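# Put blue foam block, or else cardboard box, in tote

## Task

Look at the shelves in the room for a blue foam block. If one is there, move it into the tote beside the door. If none is there, move the cardboard box into that tote instead. The object must sit wholly inside the tote with nothing overhanging the rim, and it must stay put without the robot holding it. The robot must not topple or finish leaning.

## Robot and tools

Robot: a Hello Robot Stretch 4, one arm only. It has an omni-wheel base, a lift that slides up a mast, a single arm that telescopes straight forward, a wrist with yaw, pitch and roll, and a two-finger gripper. It stands about 1.6 m tall and the base rim lies within 0.23 m of the base origin. Cameras: head_camera (pinhole, 420x560), head_left_camera and head_right_camera (fisheye, 420x672), wrist_camera (pinhole, 616x392). Loose objects may occasionally get nudged by something other than the robot.

Frames: the base frame sits on the floor under the base centre, x forward, y left, z up. hand_pose is reported in it and marks a point between the open fingertips; with all wrist joints at zero its axes line up with the base axes. The printed hand position may be slightly wrong. The odometry frame is the base frame as it was when the scene began.

Tool execute_actions: argument actions is a list holding exactly one action (or empty, which just reports state and images). Optional cameras lists which images to return (head_camera, head_left_camera, head_right_camera, wrist_camera, all; omitted or null means all, [] means none; an unknown name rejects the call). An action contains base, joints or both, plus optional pace and contact_limits; or end_of_arm by itself. Its motions begin together and may finish at different moments.
- base: exactly one relative move from the current base position. translate_m: drive straight, metres, forward positive, -2 to 2. strafe_m: slide sideways, metres, left positive, -2 to 2. rotate_rad: turn in place, radians, counter-clockwise positive, -3.2 to 3.2. These are offsets, counted from where the last state report put the base.
- joints: absolute targets by name. lift_m 0 to 1.2 m; arm_m 0 to 0.55 m extension; wrist_yaw_rad -1.134 to 4.276 (0 points forward, positive to the left, 3.14 folded back, above 3.4 the arm may block it); wrist_pitch_rad -1.117 to 4.259 (0 level, 1.57 pointing down); wrist_roll_rad -1.117 to 4.259 (0 keeps the fingers level, positive turns clockwise when viewed from behind); gripper_m -0.038 to 0.141 m fingertip gap (negative means fingers pressing together). Joint targets outside range get clipped and reported; other bad values or keys reject the whole call.
- pace: slow, default, fast or max. Base top speeds 0.1/0.3/0.4/0.6 m/s and 1/2/3/4 rad/s; a lift above 0.2 m lowers these, to 0.3 m/s and 1 rad/s at 1.2 m.
- contact_limits: only arm_m, 0 (gentlest) to 0.75 (firmest), default 0.5.
- end_of_arm: "enable_torque" re-powers wrist or gripper motors that shut off.
Any joint or base you omit may still be driving toward a previous target. Each action runs at most 15 s. A reported stop cancels the remaining execute_actions, wait and finished_scene calls in that reply.

Tool wait: seconds 0 to 10; nothing new is commanded; returns state and images. Tool zoom_image: camera plus region [x0, y0, x1, y1] in pixels of that camera's newest full image, top-left origin, at most 504x504. Tool finished_scene: scene number; ends the scene for good once the last command has settled and reports success.

Result lines: lidar_m gives 12 rough distances in metres from the base origin, 30-degree sectors, first straight ahead, then counter-clockwise (4th left, 7th behind, 10th right); "-" means nothing seen or closer than 0.25 m. It sees from about 0.15 m up to robot height and may miss glass, thin legs and things behind. wrist_depth_mm is a 7x7 grid of depth medians, 100 to 2000 mm, rows from top left, "-" invalid; the robot's own body appears. base_odometry counts wheel turns only, heading -3.142 to 3.142, left positive. If turned_by_wheels and turned_by_imu differ by over about 0.1 rad, the base likely slipped or struck something and heading is off by their difference. base_tilt in degrees, forward and right positive, with a fixed bias up to about 1.5. motor_effort is percent of maximum, positive toward larger joint values, bracket shows peak; wheel motors positive turn the base right. base_status and joint_status: done (for the base, wheels turned as commanded, slipping included), off_target, contact_stop_at_<key>, limit_stop_at_<name>, time_out, torque_fault. on_its_own lists uncommanded events; "held at" is a target, not a position. After contact_stop the affected part goes slack; a slack lift may sag under load. limit_stop_at_tilt means lean over 6 degrees and lift, arm and wheels go slack until it levels out. limit_stop_at_own_body stops a joint about to hit the robot; moving away is still allowed. It can occur with pitch below -0.2 and roll below -0.4 or above 4. To unfold at start, send lift_m 0.4 with wrist_yaw_rad 0.

Gripping: command gripper_m smaller than the object's width; the further below, the harder the squeeze, and the object is pulled toward the wrist. Status and reading don't prove a grasp; a firm squeeze (target 0 or above) shows in gripper effort. Stuck fingertips on a surface: raise the lift.

Avoid: turning or driving with over 1 kg held and arm_m above 0.2, especially at fast or max; strong steady pushes or pulls, worse with a high gripper or high contact limit; pressing the gripper into things (wrist motors shut off as torque_fault, also from over about 2 kg in a level gripper); dropping, slamming or hitting objects. Release the item fully inside the tote and back away so it rests on its own.

Each tool is called after "Emit:" in YAML: its name, and indented under it one key for each argument.

## Session

Emit:
execute_actions:
  actions: []

Scene clock: 0.00 s.
base_odometry: x=+0.000 y=+0.000 heading=+0.000 (m, m, rad; odometry frame)
turned_by_wheels: +0.000 (rad since the last result)
turned_by_imu: +0.000 (rad since the last result)
base_tilt: forward=+0.5 right=-0.4 (deg)
lidar_m: 0.96 1.05 1.58 2.27 0.96 0.76 0.75 0.81 1.20 1.16 1.24 0.98
base_status: not commanded
joint_positions: lift_m=+0.236 arm_m=-0.002 wrist_yaw_rad=+3.222 wrist_pitch_rad=+0.019 wrist_roll_rad=-0.008 gripper_m=+0.057
joint_status: not commanded
motor_effort: lift_m=+20 arm_m=-1 wrist_yaw_rad=-1 wrist_pitch_rad=-8 wrist_roll_rad=+0 gripper_m=-3 wheel_0=+0 wheel_1=+0 wheel_2=+0 (%)
hand_pose: x=-0.1252 y=+0.0639 z=+0.4082 quat_wxyz=(-0.040, -0.010, -0.004, +0.999) (m; base frame)
wrist_depth_mm: - - 138 904 866 842 820 / - - 135 891 866 842 820 / - 107 134 866 854 831 809 / 133 133 147 866 842 820 798 / 917 904 878 854 831 809 778 / 917 891 213 854 809 798 768 / 904 878 866 831 492 788 768
pictures: head_camera, head_left_camera, head_right_camera, wrist_camera
Images, in order (width x height): head_camera 420x560, head_left_camera 420x672, head_right_camera 420x672, wrist_camera 616x392.

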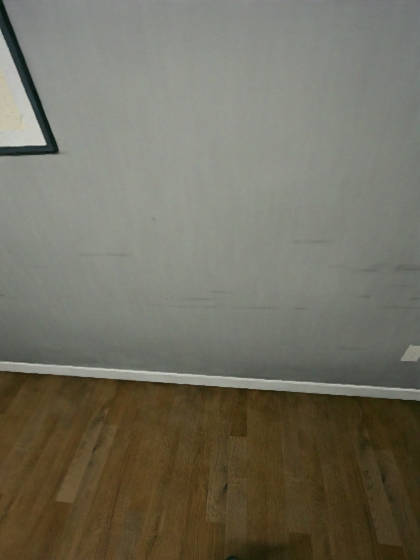

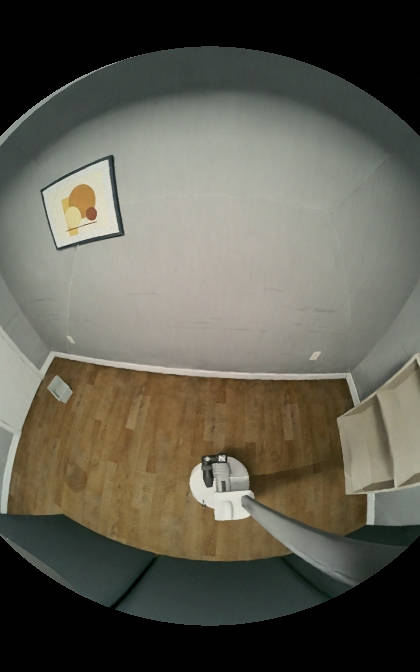

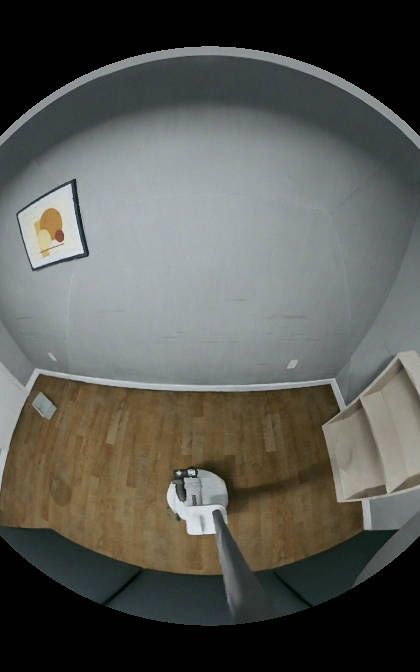

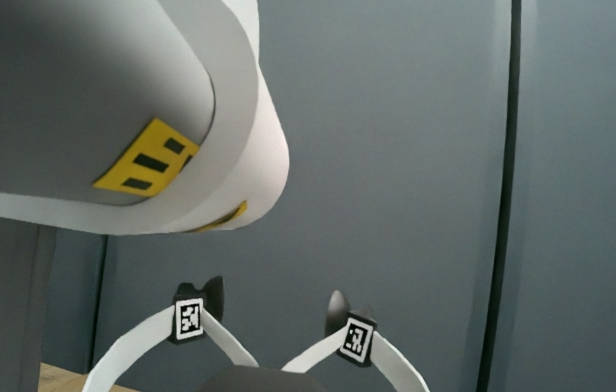

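Emit:
zoom_image:
  camera: "head_right_camera"
  region: [300, 330, 420, 530]

Emit:
zoom_image:
  camera: "head_left_camera"
  region: [0, 300, 140, 520]

Region (300, 330, 420, 530) of head_right_camera's 420x672 image, scaled by 2.520, with more detail than that image has; it fills the left 302 columns of this view, and the rest is white.

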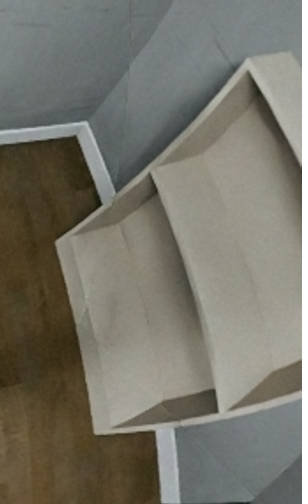

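Region (0, 300, 140, 520) of head_left_camera's 420x672 image, scaled by 2.291, with more detail than that image has; it fills the left 321 columns of this view, and the rest is white.

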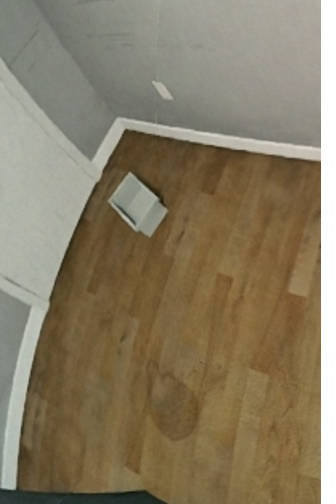

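Emit:
execute_actions:
  actions:
    - {"base": {"rotate_rad": -1.57}, "joints": {"lift_m": 0.5, "wrist_yaw_rad": 0}, "pace": "fast"}

Scene clock: 3.07 s.
base_odometry: x=+0.000 y=+0.000 heading=-1.570 (m, m, rad; odometry frame)
turned_by_wheels: -1.570 (rad since the last result)
turned_by_imu: -1.591 (rad since the last result)
base_tilt: forward=+0.4 right=-0.4 (deg)
lidar_m: 1.17 1.24 0.98 0.96 1.06 1.56 2.27 0.96 0.78 0.75 0.81 1.18
base_status: done
joint_positions: lift_m=+0.500 arm_m=-0.002 wrist_yaw_rad=+0.000 wrist_pitch_rad=+0.019 wrist_roll_rad=-0.008 gripper_m=+0.057
joint_status: all done
motor_effort: lift_m=+23(23) arm_m=-1(1) wrist_yaw_rad=-1(0) wrist_pitch_rad=-7(7) wrist_roll_rad=+1(0) gripper_m=-3(3) wheel_0=+0(7) wheel_1=-1(9) wheel_2=-1(8) (%)
hand_pose: x=+0.4578 y=-0.0873 z=+0.6724 quat_wxyz=(+1.000, -0.004, +0.010, +0.000) (m; base frame)
wrist_depth_mm: 1255 1308 1281 1281 1255 1255 1229 / 1281 1308 1160 1255 1255 1229 1205 / 1281 1205 1229 1229 1182 1205 1160 / 1308 1182 1205 1205 1182 1205 1098 / 1255 1060 1182 1182 1160 1205 1098 / 1255 1060 213 1182 1060 1182 1042 / 1255 917 1160 1160 539 1182 1025
pictures: head_camera, head_left_camera, head_right_camera, wrist_camera
Images, in order (width x height): head_camera 420x560, head_left_camera 420x672, head_right_camera 420x672, wrist_camera 616x392.

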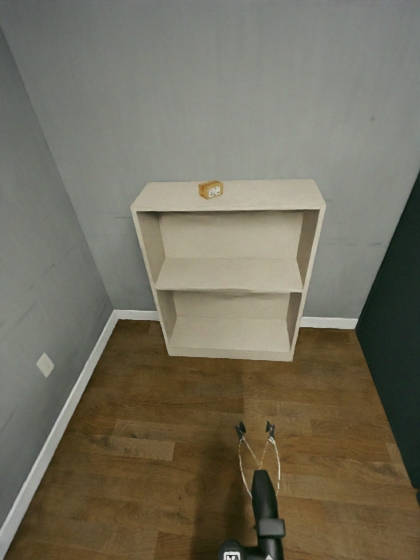

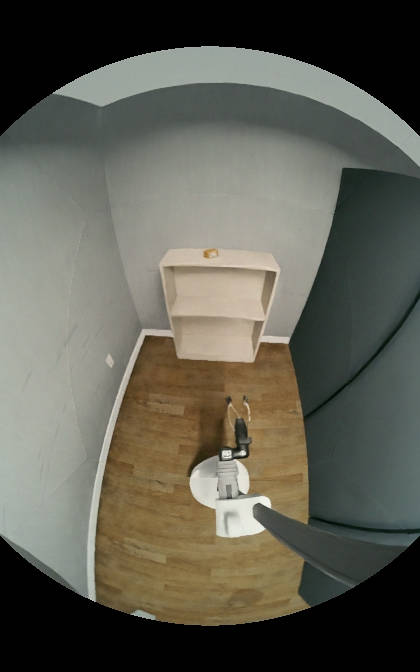

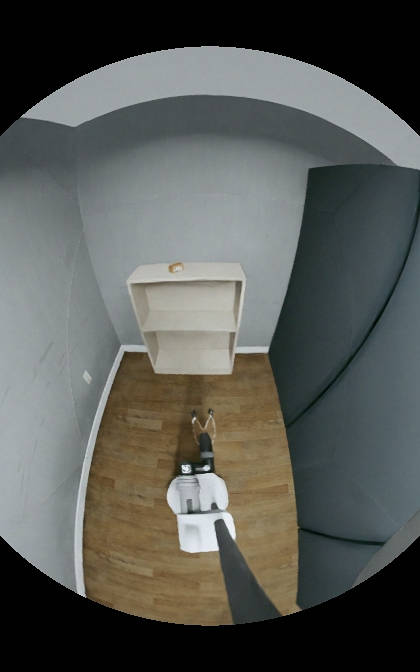

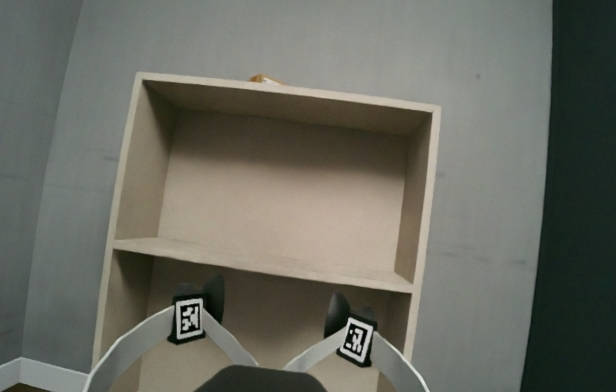

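Emit:
zoom_image:
  camera: "head_left_camera"
  region: [60, 480, 420, 640]

Emit:
zoom_image:
  camera: "head_right_camera"
  region: [220, 60, 420, 400]

Emit:
zoom_image:
  camera: "head_camera"
  region: [160, 160, 260, 230]

Region (60, 480, 420, 640) of head_left_camera's 420x672 image, scaled by 1.400, with more detail than that image has.

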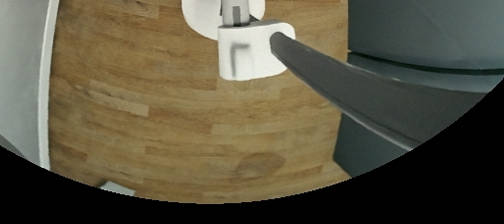

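Region (220, 60, 420, 400) of head_right_camera's 420x672 image, scaled by 1.482, with more detail than that image has; it fills the left 296 columns of this view, and the rest is white.

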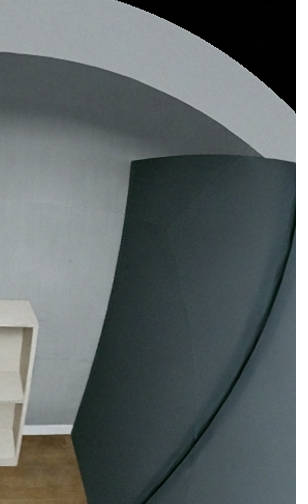

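Region (160, 160, 260, 230) of head_camera's 420x560 image, scaled by 5.040, with more detail than that image has; it fills the top 353 rows of this view, and the rest is white.

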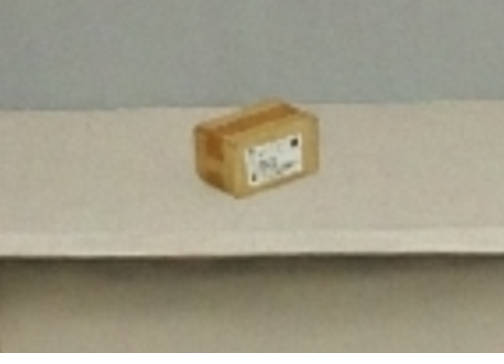

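Emit:
zoom_image:
  camera: "head_left_camera"
  region: [190, 540, 330, 630]

Region (190, 540, 330, 630) of head_left_camera's 420x672 image, scaled by 3.600, with more detail than that image has; it fills the top 324 rows of this view, and the rest is white.

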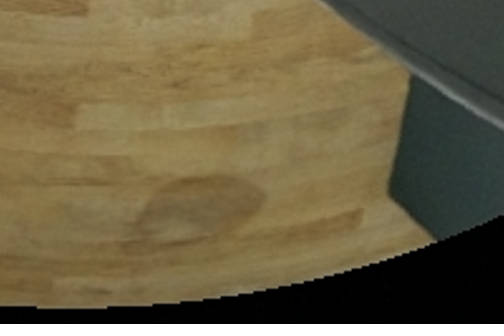

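Emit:
execute_actions:
  actions:
    - {"base": {"rotate_rad": -2.75}, "pace": "fast"}

Scene clock: 7.20 s.
base_odometry: x=+0.000 y=+0.000 heading=+1.963 (m, m, rad; odometry frame)
turned_by_wheels: -2.750 (rad since the last result)
turned_by_imu: -2.787 (rad since the last result)
base_tilt: forward=+0.6 right=-0.3 (deg)
lidar_m: 1.11 0.79 0.75 0.78 1.06 1.14 1.23 1.02 0.98 0.99 1.35 1.70
base_status: done
joint_positions: lift_m=+0.500 arm_m=-0.002 wrist_yaw_rad=+0.000 wrist_pitch_rad=+0.019 wrist_roll_rad=-0.008 gripper_m=+0.057
joint_status: not commanded
motor_effort: lift_m=+22(23) arm_m=-1(1) wrist_yaw_rad=+0(2) wrist_pitch_rad=-7(7) wrist_roll_rad=+0(1) gripper_m=-3(4) wheel_0=-1(8) wheel_1=-2(8) wheel_2=-2(8) (%)
hand_pose: x=+0.4578 y=-0.0875 z=+0.6725 quat_wxyz=(+1.000, -0.004, +0.010, +0.000) (m; base frame)
wrist_depth_mm: 654 788 1042 - - 1921 1808 / 661 809 1078 - - 1921 1708 / 668 831 1118 - - 1863 1708 / 676 842 1118 - - 1863 1708 / 683 866 1138 - - 1863 1708 / 691 820 213 - 1983 1808 1661 / 691 768 1098 1863 1025 1756 1618
pictures: head_camera, head_left_camera, head_right_camera, wrist_camera
Images, in order (width x height): head_camera 420x560, head_left_camera 420x672, head_right_camera 420x672, wrist_camera 616x392.

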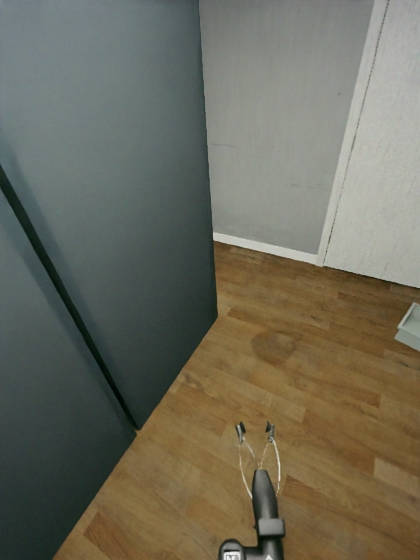

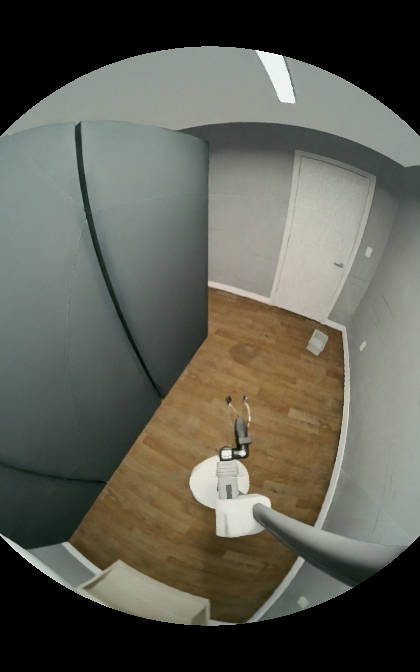

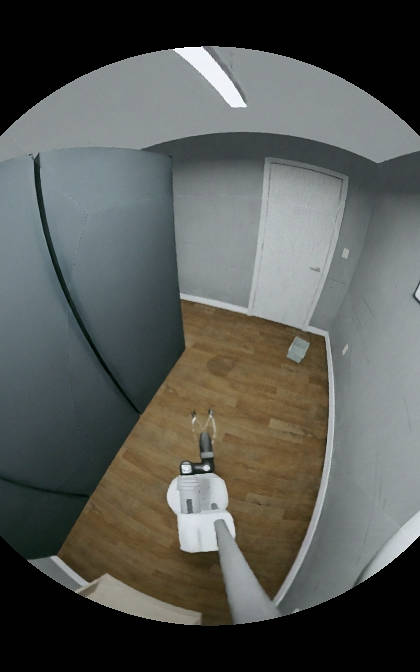

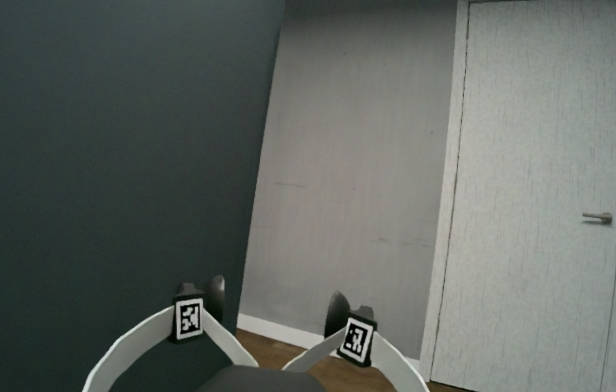

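Emit:
zoom_image:
  camera: "head_camera"
  region: [190, 220, 420, 400]

Region (190, 220, 420, 400) of head_camera's 420x560 image, scaled by 2.191, with more detail than that image has; it fills the top 394 rows of this view, and the rest is white.

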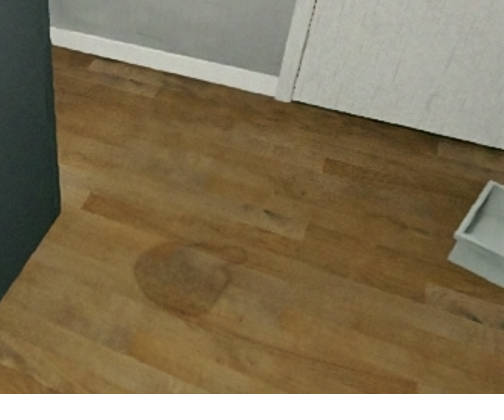

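Emit:
execute_actions:
  actions:
    - {"base": {"rotate_rad": 1.07}, "joints": {"lift_m": 0.35}, "pace": "fast"}
  cameras: ["head_camera"]

Scene clock: 12.10 s.
base_odometry: x=+0.000 y=+0.000 heading=+3.033 (m, m, rad; odometry frame)
turned_by_wheels: +1.070 (rad since the last result)
turned_by_imu: +1.084 (rad since the last result)
base_tilt: forward=+0.4 right=-0.5 (deg)
lidar_m: 0.73 0.78 1.08 1.16 1.20 1.01 0.96 1.00 1.36 1.70 1.07 0.79
base_status: done
joint_positions: lift_m=+0.350 arm_m=-0.002 wrist_yaw_rad=+0.000 wrist_pitch_rad=+0.019 wrist_roll_rad=-0.008 gripper_m=+0.057
joint_status: all done
motor_effort: lift_m=+18(20) arm_m=-1(1) wrist_yaw_rad=+0(2) wrist_pitch_rad=-7(7) wrist_roll_rad=-1(0) gripper_m=-4(3) wheel_0=+1(8) wheel_1=+2(7) wheel_2=+1(5) (%)
hand_pose: x=+0.4578 y=-0.0874 z=+0.5229 quat_wxyz=(+1.000, -0.004, +0.010, +0.000) (m; base frame)
wrist_depth_mm: 521 525 539 544 559 564 569 / 521 530 530 539 549 554 559 / 512 521 525 530 544 549 559 / 508 517 521 530 535 544 549 / 504 512 517 525 530 539 549 / 500 504 213 517 530 539 539 / 496 500 508 517 353 530 539
pictures: head_camera
Images, in order (width x height): head_camera 420x560.

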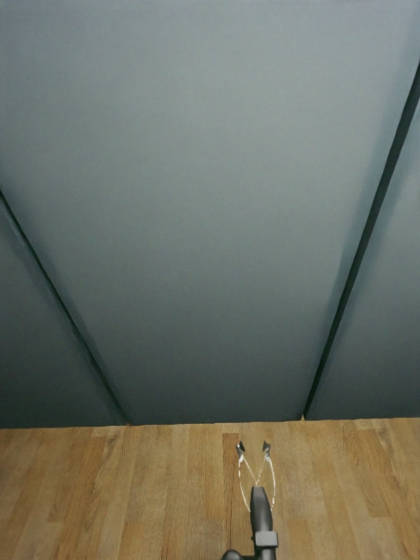

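Emit:
execute_actions:
  actions:
    - {"base": {"strafe_m": -1.85}, "pace": "max"}

Scene clock: 17.60 s.
base_odometry: x=+0.200 y=+1.839 heading=+3.033 (m, m, rad; odometry frame)
turned_by_wheels: +0.000 (rad since the last result)
turned_by_imu: +0.006 (rad since the last result)
base_tilt: forward=+0.4 right=-0.4 (deg)
lidar_m: 1.77 0.91 1.09 2.99 1.37 0.42 0.97 0.54 0.43 0.42 0.45 0.62
base_status: done
joint_positions: lift_m=+0.350 arm_m=-0.002 wrist_yaw_rad=+0.000 wrist_pitch_rad=+0.019 wrist_roll_rad=-0.008 gripper_m=+0.057
joint_status: not commanded
motor_effort: lift_m=+18(18) arm_m=-1(1) wrist_yaw_rad=-1(1) wrist_pitch_rad=-7(7) wrist_roll_rad=-1(1) gripper_m=-3(3) wheel_0=+1(12) wheel_1=+0(14) wheel_2=+1(2) (%)
hand_pose: x=+0.4578 y=-0.0874 z=+0.5228 quat_wxyz=(+1.000, -0.004, +0.010, +0.000) (m; base frame)
wrist_depth_mm: 831 - - - 1661 778 549 / 854 - - - 1537 759 530 / 891 - - - 1464 732 517 / 917 - - - 1308 707 504 / - - - - 1229 676 488 / 1499 1921 213 - 1025 640 469 / 1182 1182 1366 1464 492 615 466
pictures: head_camera, head_left_camera, head_right_camera, wrist_camera
Images, in order (width x height): head_camera 420x560, head_left_camera 420x672, head_right_camera 420x672, wrist_camera 616x392.

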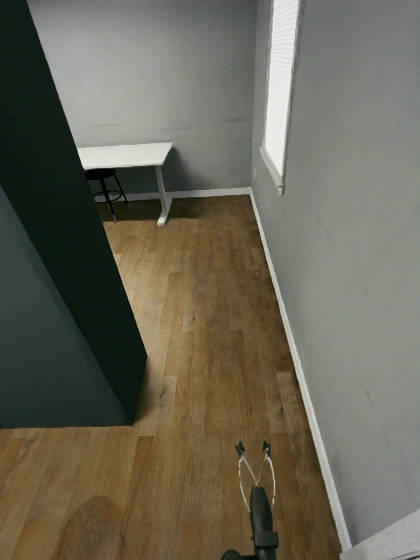

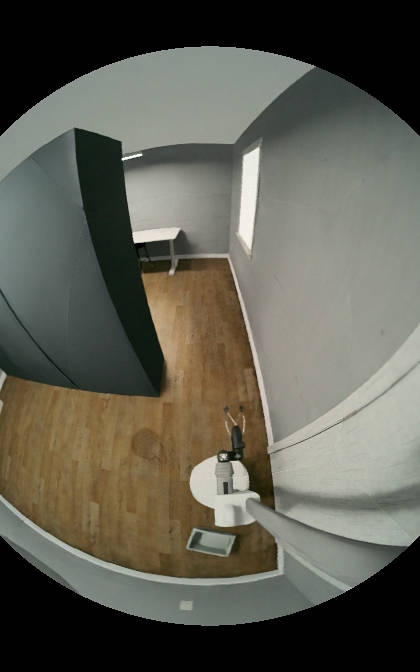

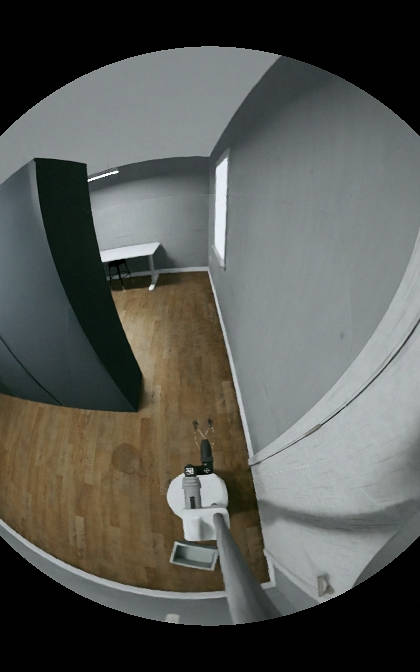

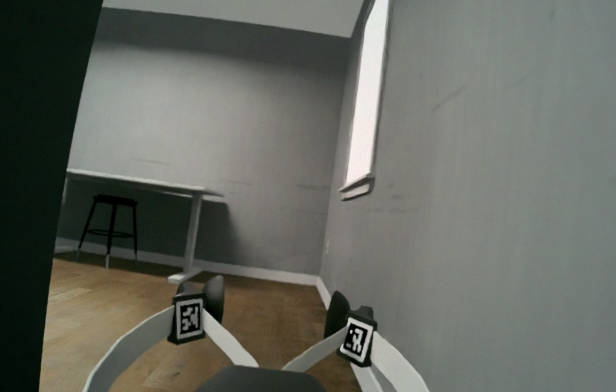

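Emit:
execute_actions:
  actions:
    - {"base": {"translate_m": 1.55}, "pace": "max"}

Scene clock: 22.37 s.
base_odometry: x=-1.341 y=+2.007 heading=+3.033 (m, m, rad; odometry frame)
turned_by_wheels: +0.000 (rad since the last result)
turned_by_imu: -0.004 (rad since the last result)
base_tilt: forward=+0.3 right=-0.3 (deg)
lidar_m: 1.79 1.52 2.10 1.31 0.62 0.73 1.70 0.64 0.44 0.44 0.46 0.61
base_status: done
joint_positions: lift_m=+0.350 arm_m=-0.002 wrist_yaw_rad=+0.000 wrist_pitch_rad=+0.019 wrist_roll_rad=-0.008 gripper_m=+0.057
joint_status: not commanded
motor_effort: lift_m=+18(18) arm_m=-1(1) wrist_yaw_rad=+0(0) wrist_pitch_rad=-7(7) wrist_roll_rad=+0(1) gripper_m=-4(4) wheel_0=-2(6) wheel_1=-1(7) wheel_2=+1(12) (%)
hand_pose: x=+0.4578 y=-0.0874 z=+0.5228 quat_wxyz=(+1.000, -0.004, +0.010, +0.000) (m; base frame)
wrist_depth_mm: 1983 - - - 1618 778 549 / 1983 1983 - - 1537 750 496 / 1921 1983 - - 1430 707 512 / 1983 1983 - - 1336 707 508 / 1921 1983 1983 - 1229 683 492 / 1661 1756 213 1983 1042 654 473 / 1205 1205 1366 1464 496 621 469
pictures: head_camera, head_left_camera, head_right_camera, wrist_camera
Images, in order (width x height): head_camera 420x560, head_left_camera 420x672, head_right_camera 420x672, wrist_camera 616x392.

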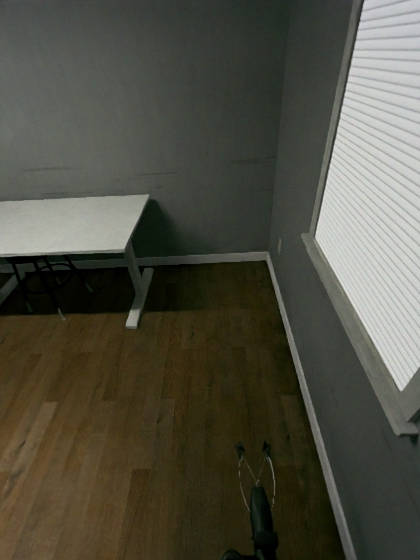

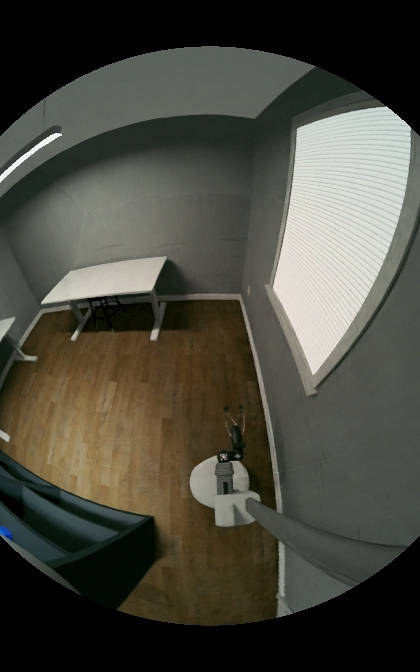

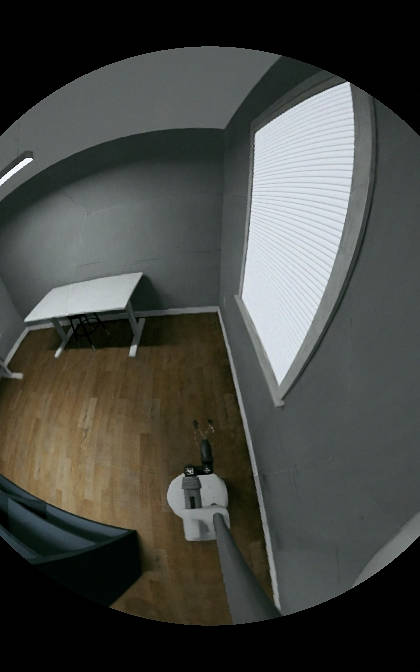

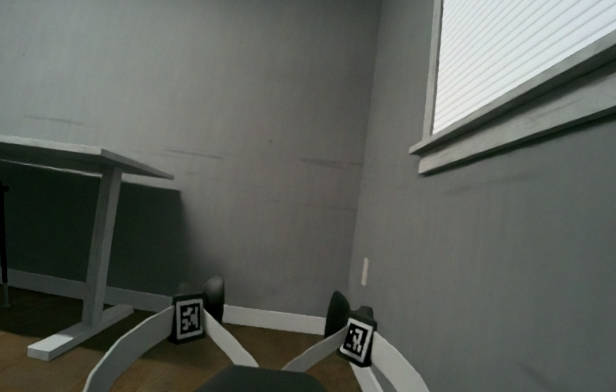

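Emit:
zoom_image:
  camera: "head_left_camera"
  region: [0, 430, 180, 620]

Region (0, 430, 180, 620) of head_left_camera's 420x672 image, scaled by 2.653, with more detail than that image has; it fills the left 477 columns of this view, and the rest is white.

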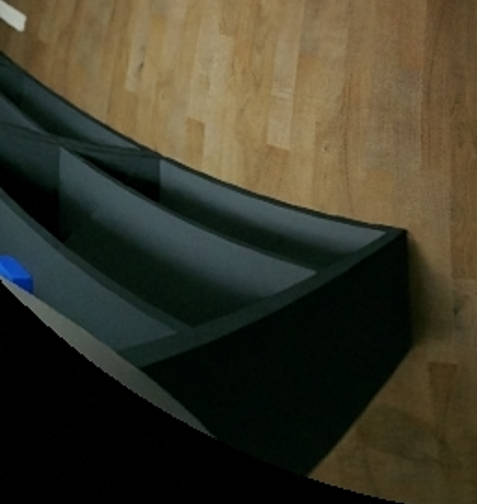

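Emit:
execute_actions:
  actions:
    - {"base": {"rotate_rad": 1.1}, "joints": {"lift_m": 0.5}, "pace": "fast"}
  cameras: ["head_camera", "head_left_camera", "head_right_camera"]

Scene clock: 24.83 s.
base_odometry: x=-1.341 y=+2.007 heading=-2.150 (m, m, rad; odometry frame)
turned_by_wheels: +1.100 (rad since the last result)
turned_by_imu: +1.115 (rad since the last result)
base_tilt: forward=+0.3 right=-0.4 (deg)
lidar_m: 2.17 1.09 0.62 0.76 1.37 0.62 0.46 0.44 0.49 0.62 1.73 1.51
base_status: done
joint_positions: lift_m=+0.500 arm_m=-0.002 wrist_yaw_rad=+0.000 wrist_pitch_rad=+0.019 wrist_roll_rad=-0.008 gripper_m=+0.057
joint_status: all done
motor_effort: lift_m=+23(25) arm_m=-1(1) wrist_yaw_rad=-1(1) wrist_pitch_rad=-7(7) wrist_roll_rad=+0(1) gripper_m=-5(4) wheel_0=+1(9) wheel_1=+2(6) wheel_2=+0(9) (%)
hand_pose: x=+0.4578 y=-0.0874 z=+0.6724 quat_wxyz=(+1.000, -0.004, +0.010, +0.000) (m; base frame)
wrist_depth_mm: - - - - - - - / - - - - - - 1983 / - - - - - - 1983 / - - - - - - 1921 / - - - - - - 1808 / - - 213 - - - 1808 / 1537 1537 1756 1863 931 1983 1808
pictures: head_camera, head_left_camera, head_right_camera
Images, in order (width x height): head_camera 420x560, head_left_camera 420x672, head_right_camera 420x672.

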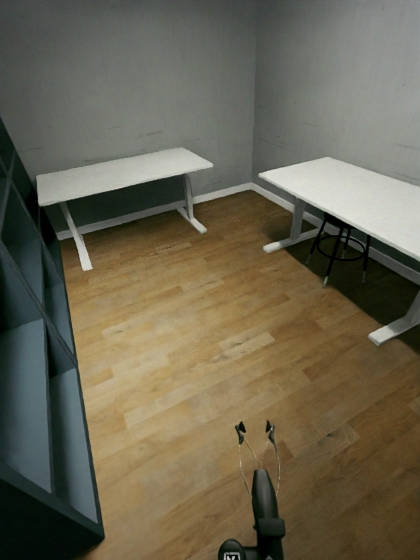

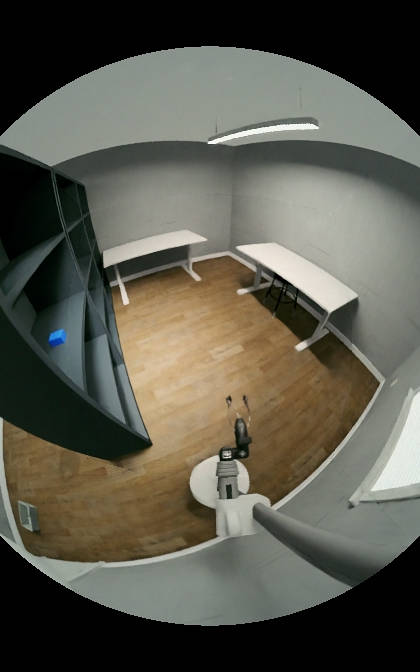

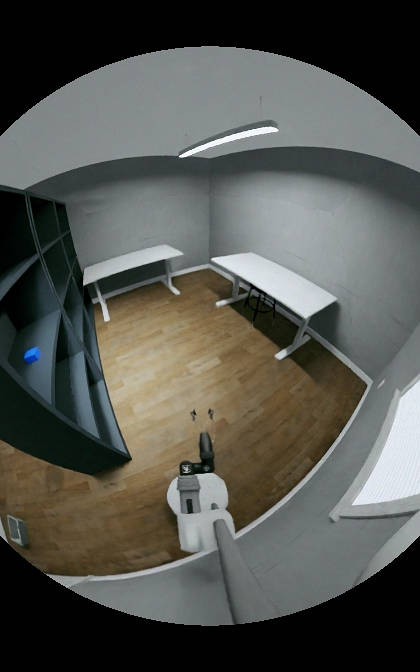

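Emit:
zoom_image:
  camera: "head_left_camera"
  region: [0, 140, 200, 480]

Region (0, 140, 200, 480) of head_left_camera's 420x672 image, scaled by 1.482, with more detail than that image has; it fills the left 296 columns of this view, and the rest is white.

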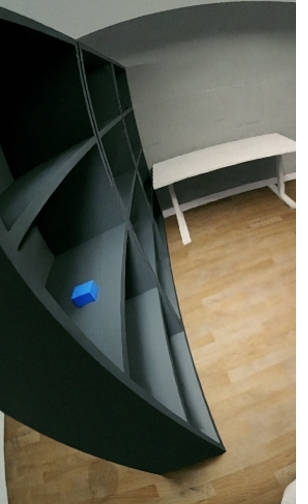

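Emit:
execute_actions:
  actions:
    - {"base": {"translate_m": 0.95}, "joints": {"lift_m": 0.85, "gripper_m": 0.13}, "pace": "max"}
  cameras: ["head_left_camera"]

Emit:
execute_actions:
  actions:
    - {"base": {"rotate_rad": 2.0}, "pace": "fast"}

Scene clock: 29.17 s.
base_odometry: x=-1.860 y=+1.212 heading=-2.150 (m, m, rad; odometry frame)
turned_by_wheels: +0.000 (rad since the last result)
turned_by_imu: -0.003 (rad since the last result)
base_tilt: forward=+0.5 right=-0.4 (deg)
lidar_m: 1.56 1.66 1.04 0.79 0.76 0.81 1.33 1.27 1.34 1.02 0.98 1.04
base_status: done
joint_positions: lift_m=+0.850 arm_m=-0.002 wrist_yaw_rad=+0.000 wrist_pitch_rad=+0.019 wrist_roll_rad=-0.008 gripper_m=+0.130
joint_status: all done
motor_effort: lift_m=+22(27) arm_m=-1(1) wrist_yaw_rad=+0(1) wrist_pitch_rad=-7(8) wrist_roll_rad=+0(1) gripper_m=+1(2) wheel_0=-2(7) wheel_1=-2(4) wheel_2=+0(13) (%)
hand_pose: x=+0.4578 y=-0.0874 z=+1.0225 quat_wxyz=(+1.000, -0.004, +0.010, +0.000) (m; base frame)
wrist_depth_mm: 1863 - - - - 1983 1618 / 1863 - - - - 1863 1576 / 1863 - - - - 1808 1499 / 1921 - - - - 1808 1499 / 1808 - - - - 1756 1464 / 1863 195 - - - 1661 1430 / 1863 - - - 196 1138 1308
pictures: head_left_camera
Images, in order (width x height): head_left_camera 420x672.

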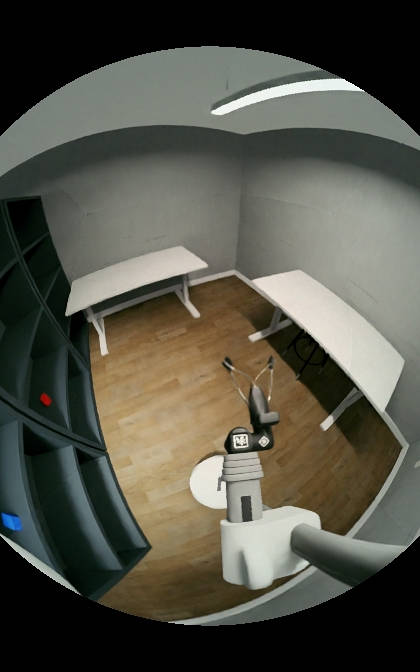

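Scene clock: 31.43 s.
base_odometry: x=-1.860 y=+1.212 heading=-0.150 (m, m, rad; odometry frame)
turned_by_wheels: +2.000 (rad since the last result)
turned_by_imu: +2.027 (rad since the last result)
base_tilt: forward=+0.5 right=-0.3 (deg)
lidar_m: 0.74 0.79 1.37 1.26 1.30 1.76 0.98 1.03 1.37 1.68 1.15 0.80
base_status: done
joint_positions: lift_m=+0.850 arm_m=-0.002 wrist_yaw_rad=+0.000 wrist_pitch_rad=+0.019 wrist_roll_rad=-0.008 gripper_m=+0.130
joint_status: not commanded
motor_effort: lift_m=+22(22) arm_m=-1(1) wrist_yaw_rad=-1(1) wrist_pitch_rad=-7(7) wrist_roll_rad=-1(1) gripper_m=+0(2) wheel_0=-1(6) wheel_1=+0(5) wheel_2=+1(4) (%)
hand_pose: x=+0.4578 y=-0.0874 z=+1.0225 quat_wxyz=(+1.000, -0.004, +0.010, +0.000) (m; base frame)
wrist_depth_mm: 580 723 707 676 634 597 603 / 597 904 976 931 854 741 615 / 621 960 991 1008 1025 831 597 / 647 960 976 991 1025 798 591 / 539 603 634 991 1008 759 591 / 691 195 960 580 549 615 574 / 707 931 946 569 196 699 569
pictures: head_camera, head_left_camera, head_right_camera, wrist_camera
Images, in order (width x height): head_camera 420x560, head_left_camera 420x672, head_right_camera 420x672, wrist_camera 616x392.

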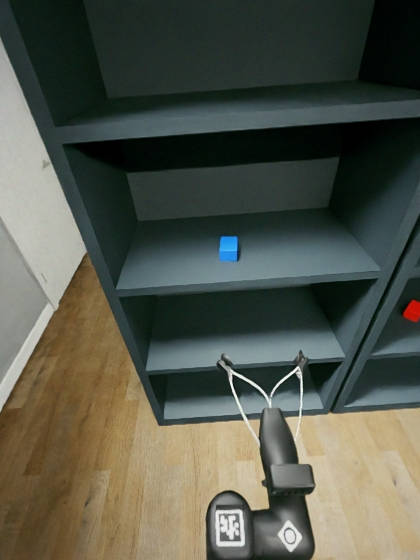

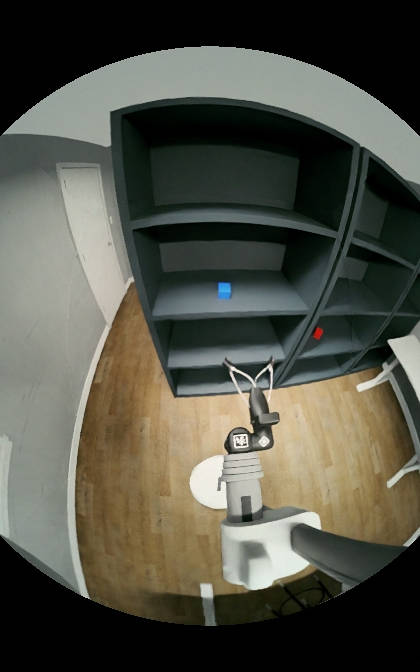

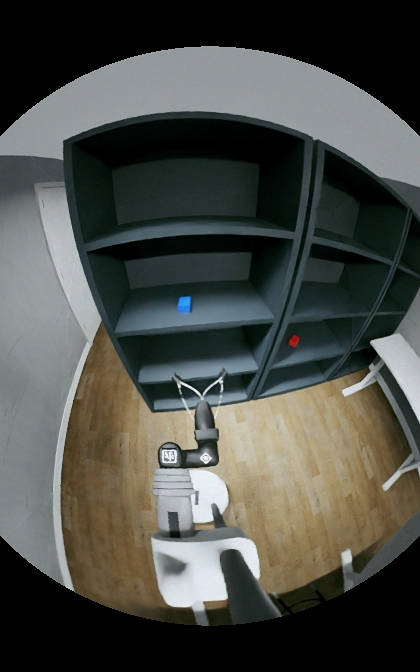

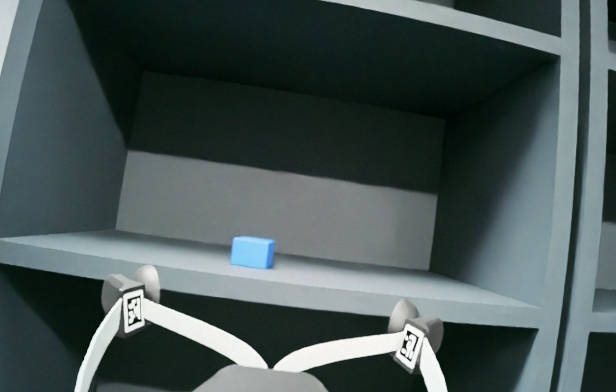

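Emit:
zoom_image:
  camera: "head_camera"
  region: [110, 200, 390, 440]

Emit:
zoom_image:
  camera: "wrist_camera"
  region: [90, 190, 470, 392]

Region (110, 200, 390, 440) of head_camera's 420x560 image, scaled by 1.800, with more detail than that image has; it fills the top 432 rows of this view, and the rest is white.

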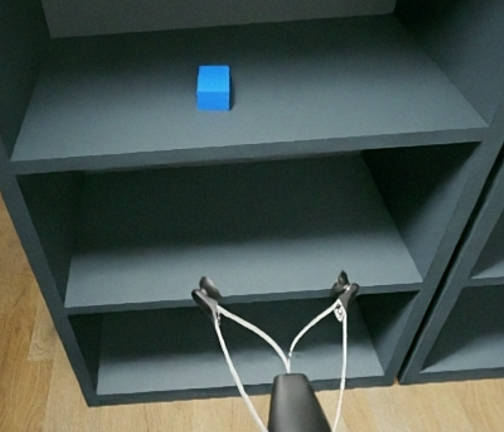

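Region (90, 190, 470, 392) of wrist_camera's 616x392 image, scaled by 1.326; it fills the top 268 rows of this view, and the rest is white.

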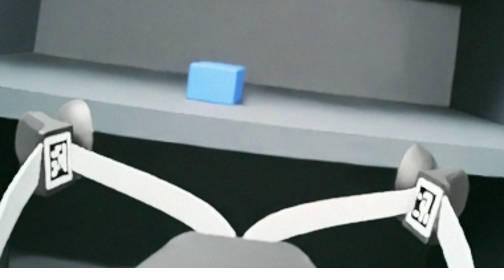

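Emit:
zoom_image:
  camera: "wrist_camera"
  region: [200, 210, 320, 300]

Emit:
zoom_image:
  camera: "head_camera"
  region: [180, 205, 300, 305]

Region (200, 210, 320, 300) of wrist_camera's 616x392 image, scaled by 4.200; it fills the top 378 rows of this view, and the rest is white.

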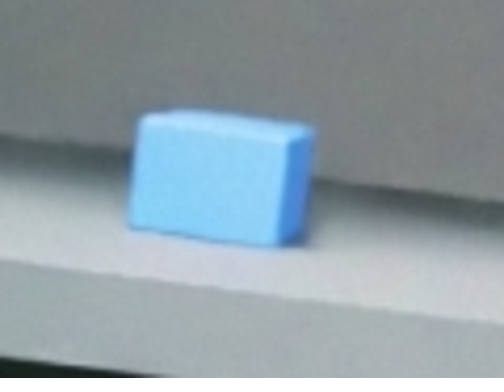

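Region (180, 205, 300, 305) of head_camera's 420x560 image, scaled by 4.200, with more detail than that image has.

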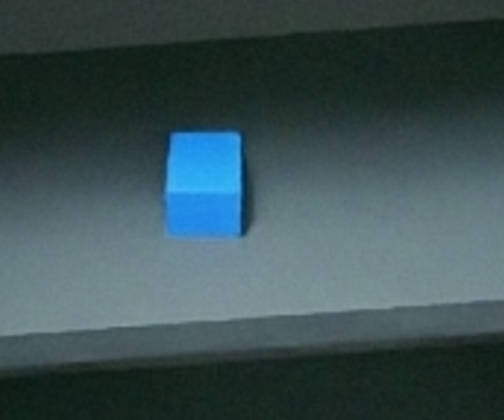

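Emit:
execute_actions:
  actions:
    - {"base": {"rotate_rad": 0.06}, "joints": {"lift_m": 0.895, "arm_m": 0.24, "wrist_pitch_rad": 0.2}, "pace": "fast"}
  cameras: ["head_camera", "wrist_camera"]

Scene clock: 42.33 s.
base_odometry: x=-1.860 y=+1.212 heading=-0.090 (m, m, rad; odometry frame)
turned_by_wheels: +0.060 (rad since the last result)
turned_by_imu: +0.061 (rad since the last result)
base_tilt: forward=+0.3 right=-0.3 (deg)
lidar_m: 0.75 0.80 1.34 1.26 1.31 1.02 0.98 1.04 1.51 1.67 1.08 0.79
base_status: done
joint_positions: lift_m=+0.895 arm_m=+0.239 wrist_yaw_rad=+0.000 wrist_pitch_rad=+0.202 wrist_roll_rad=-0.008 gripper_m=+0.130
joint_status: all done
motor_effort: lift_m=+23(25) arm_m=+6(6) wrist_yaw_rad=-1(1) wrist_pitch_rad=-7(5) wrist_roll_rad=+0(0) gripper_m=+0(1) wheel_0=+0(6) wheel_1=+1(6) wheel_2=+0(6) (%)
hand_pose: x=+0.6924 y=-0.0874 z=+1.0151 quat_wxyz=(+0.995, -0.004, +0.101, +0.001) (m; base frame)
wrist_depth_mm: 504 699 707 707 707 715 683 / 521 707 715 723 723 723 699 / 539 723 723 732 732 732 676 / 508 647 741 741 750 741 654 / 324 357 399 399 525 615 597 / 525 195 296 298 312 345 370 / 603 788 778 235 196 303 303
pictures: head_camera, wrist_camera
Images, in order (width x height): head_camera 420x560, wrist_camera 616x392.

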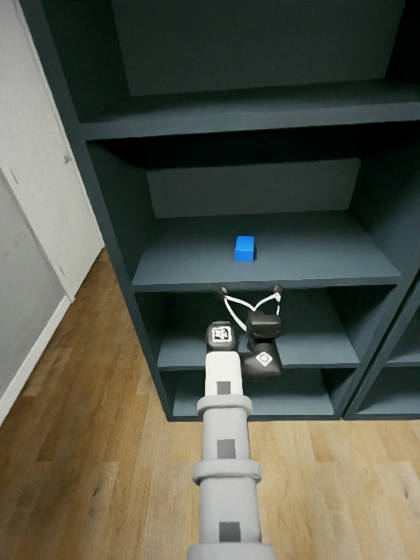

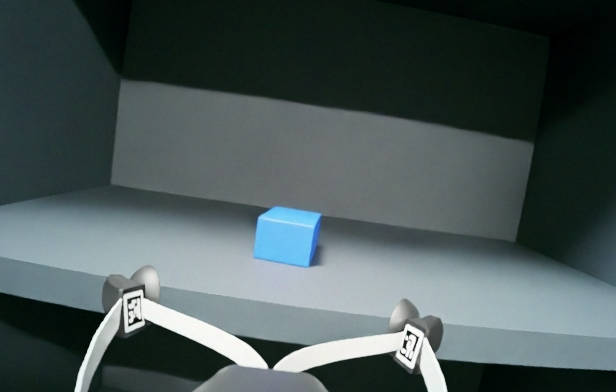

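Emit:
zoom_image:
  camera: "wrist_camera"
  region: [90, 170, 470, 392]

Emit:
zoom_image:
  camera: "head_camera"
  region: [180, 205, 330, 345]

Region (90, 170, 470, 392) of wrist_camera's 616x392 image, scaled by 1.326; it fills the top 294 rows of this view, and the rest is white.

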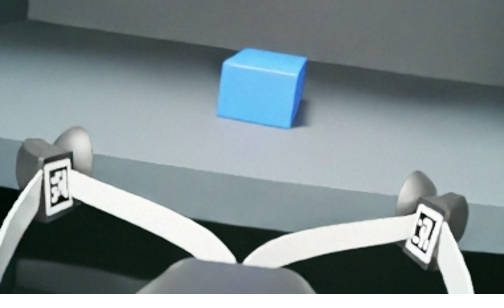

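Region (180, 205, 330, 345) of head_camera's 420x560 image, scaled by 3.360, with more detail than that image has; it fills the top 470 rows of this view, and the rest is white.

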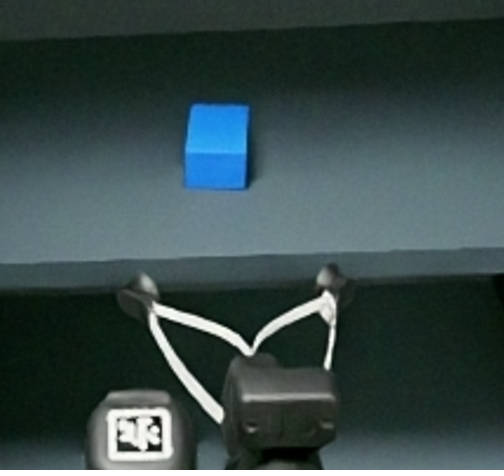

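Emit:
execute_actions:
  actions:
    - {"joints": {"lift_m": 0.891, "arm_m": 0.45}, "pace": "fast", "contact_limits": {"arm_m": 0.3}}
  cameras: ["head_camera", "wrist_camera"]

Scene clock: 46.13 s.
base_odometry: x=-1.860 y=+1.212 heading=-0.090 (m, m, rad; odometry frame)
turned_by_wheels: +0.000 (rad since the last result)
turned_by_imu: +0.000 (rad since the last result)
base_tilt: forward=+0.4 right=-0.3 (deg)
lidar_m: 0.76 0.80 1.33 1.25 1.31 1.03 0.98 1.04 1.51 1.66 1.06 0.80
base_status: not commanded
joint_positions: lift_m=+0.891 arm_m=+0.449 wrist_yaw_rad=+0.000 wrist_pitch_rad=+0.202 wrist_roll_rad=-0.008 gripper_m=+0.130
joint_status: all done
motor_effort: lift_m=+17(20) arm_m=+6(6) wrist_yaw_rad=-1(1) wrist_pitch_rad=-7(8) wrist_roll_rad=-1(0) gripper_m=+1(1) wheel_0=+0(0) wheel_1=+1(1) wheel_2=+1(0) (%)
contact_limits: arm_m 0.3
hand_pose: x=+0.9025 y=-0.0874 z=+1.0115 quat_wxyz=(+0.995, -0.004, +0.101, +0.001) (m; base frame)
wrist_depth_mm: 500 504 504 504 508 508 508 / 504 508 512 512 512 517 521 / 517 521 521 525 525 525 525 / 496 525 530 530 535 535 539 / 310 347 384 442 512 539 544 / 218 195 189 187 301 332 357 / 176 180 189 178 196 237 253
pictures: head_camera, wrist_camera
Images, in order (width x height): head_camera 420x560, wrist_camera 616x392.

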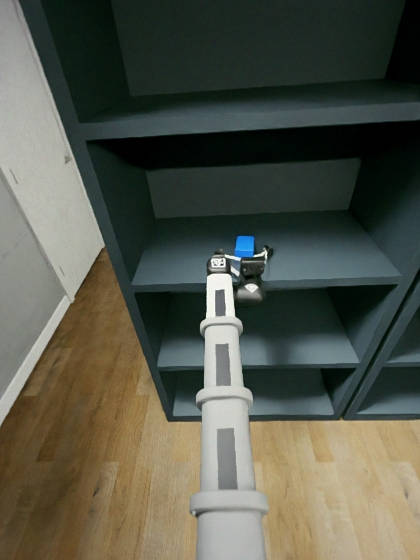

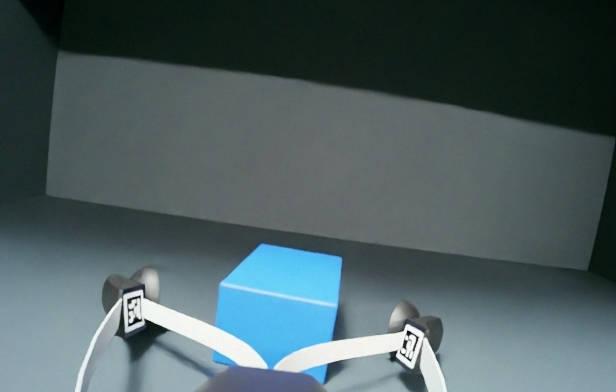

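Emit:
execute_actions:
  actions:
    - {"joints": {"lift_m": 0.886, "gripper_m": 0.025}, "pace": "fast"}
  cameras: ["head_camera", "wrist_camera"]

Scene clock: 48.77 s.
base_odometry: x=-1.860 y=+1.212 heading=-0.090 (m, m, rad; odometry frame)
turned_by_wheels: +0.000 (rad since the last result)
turned_by_imu: +0.000 (rad since the last result)
base_tilt: forward=+0.4 right=-0.4 (deg)
lidar_m: 0.76 0.81 1.34 1.25 1.32 1.03 0.99 1.04 1.49 1.67 1.07 0.79
base_status: not commanded
joint_positions: lift_m=+0.886 arm_m=+0.449 wrist_yaw_rad=+0.000 wrist_pitch_rad=+0.199 wrist_roll_rad=-0.008 gripper_m=+0.025
joint_status: all done
motor_effort: lift_m=+15(15) arm_m=+5(6) wrist_yaw_rad=-1(7) wrist_pitch_rad=+3(8) wrist_roll_rad=-1(0) gripper_m=-19(19) wheel_0=+0(0) wheel_1=+1(1) wheel_2=+0(0) (%)
hand_pose: x=+0.9028 y=-0.0873 z=+1.0076 quat_wxyz=(+0.995, -0.004, +0.099, +0.001) (m; base frame)
wrist_depth_mm: 496 500 504 504 508 508 512 / 504 508 508 517 512 512 521 / 512 521 521 521 521 525 530 / 496 525 530 530 535 535 535 / 306 340 373 436 500 539 544 / 213 223 177 177 303 327 349 / 168 170 179 177 181 231 248
pictures: head_camera, wrist_camera
Images, in order (width x height): head_camera 420x560, wrist_camera 616x392.

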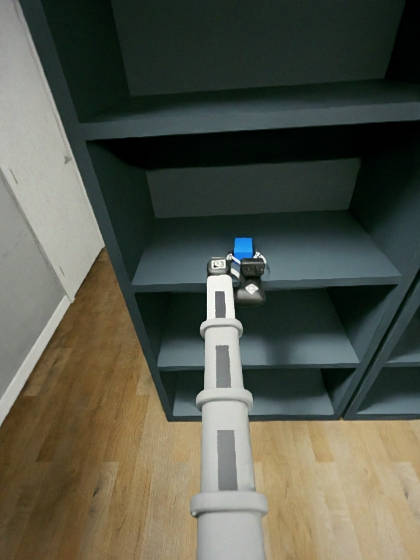

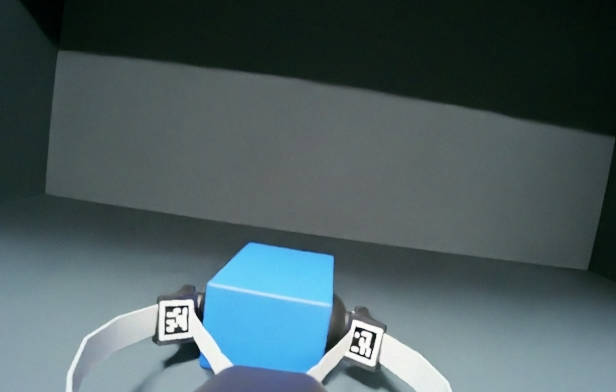

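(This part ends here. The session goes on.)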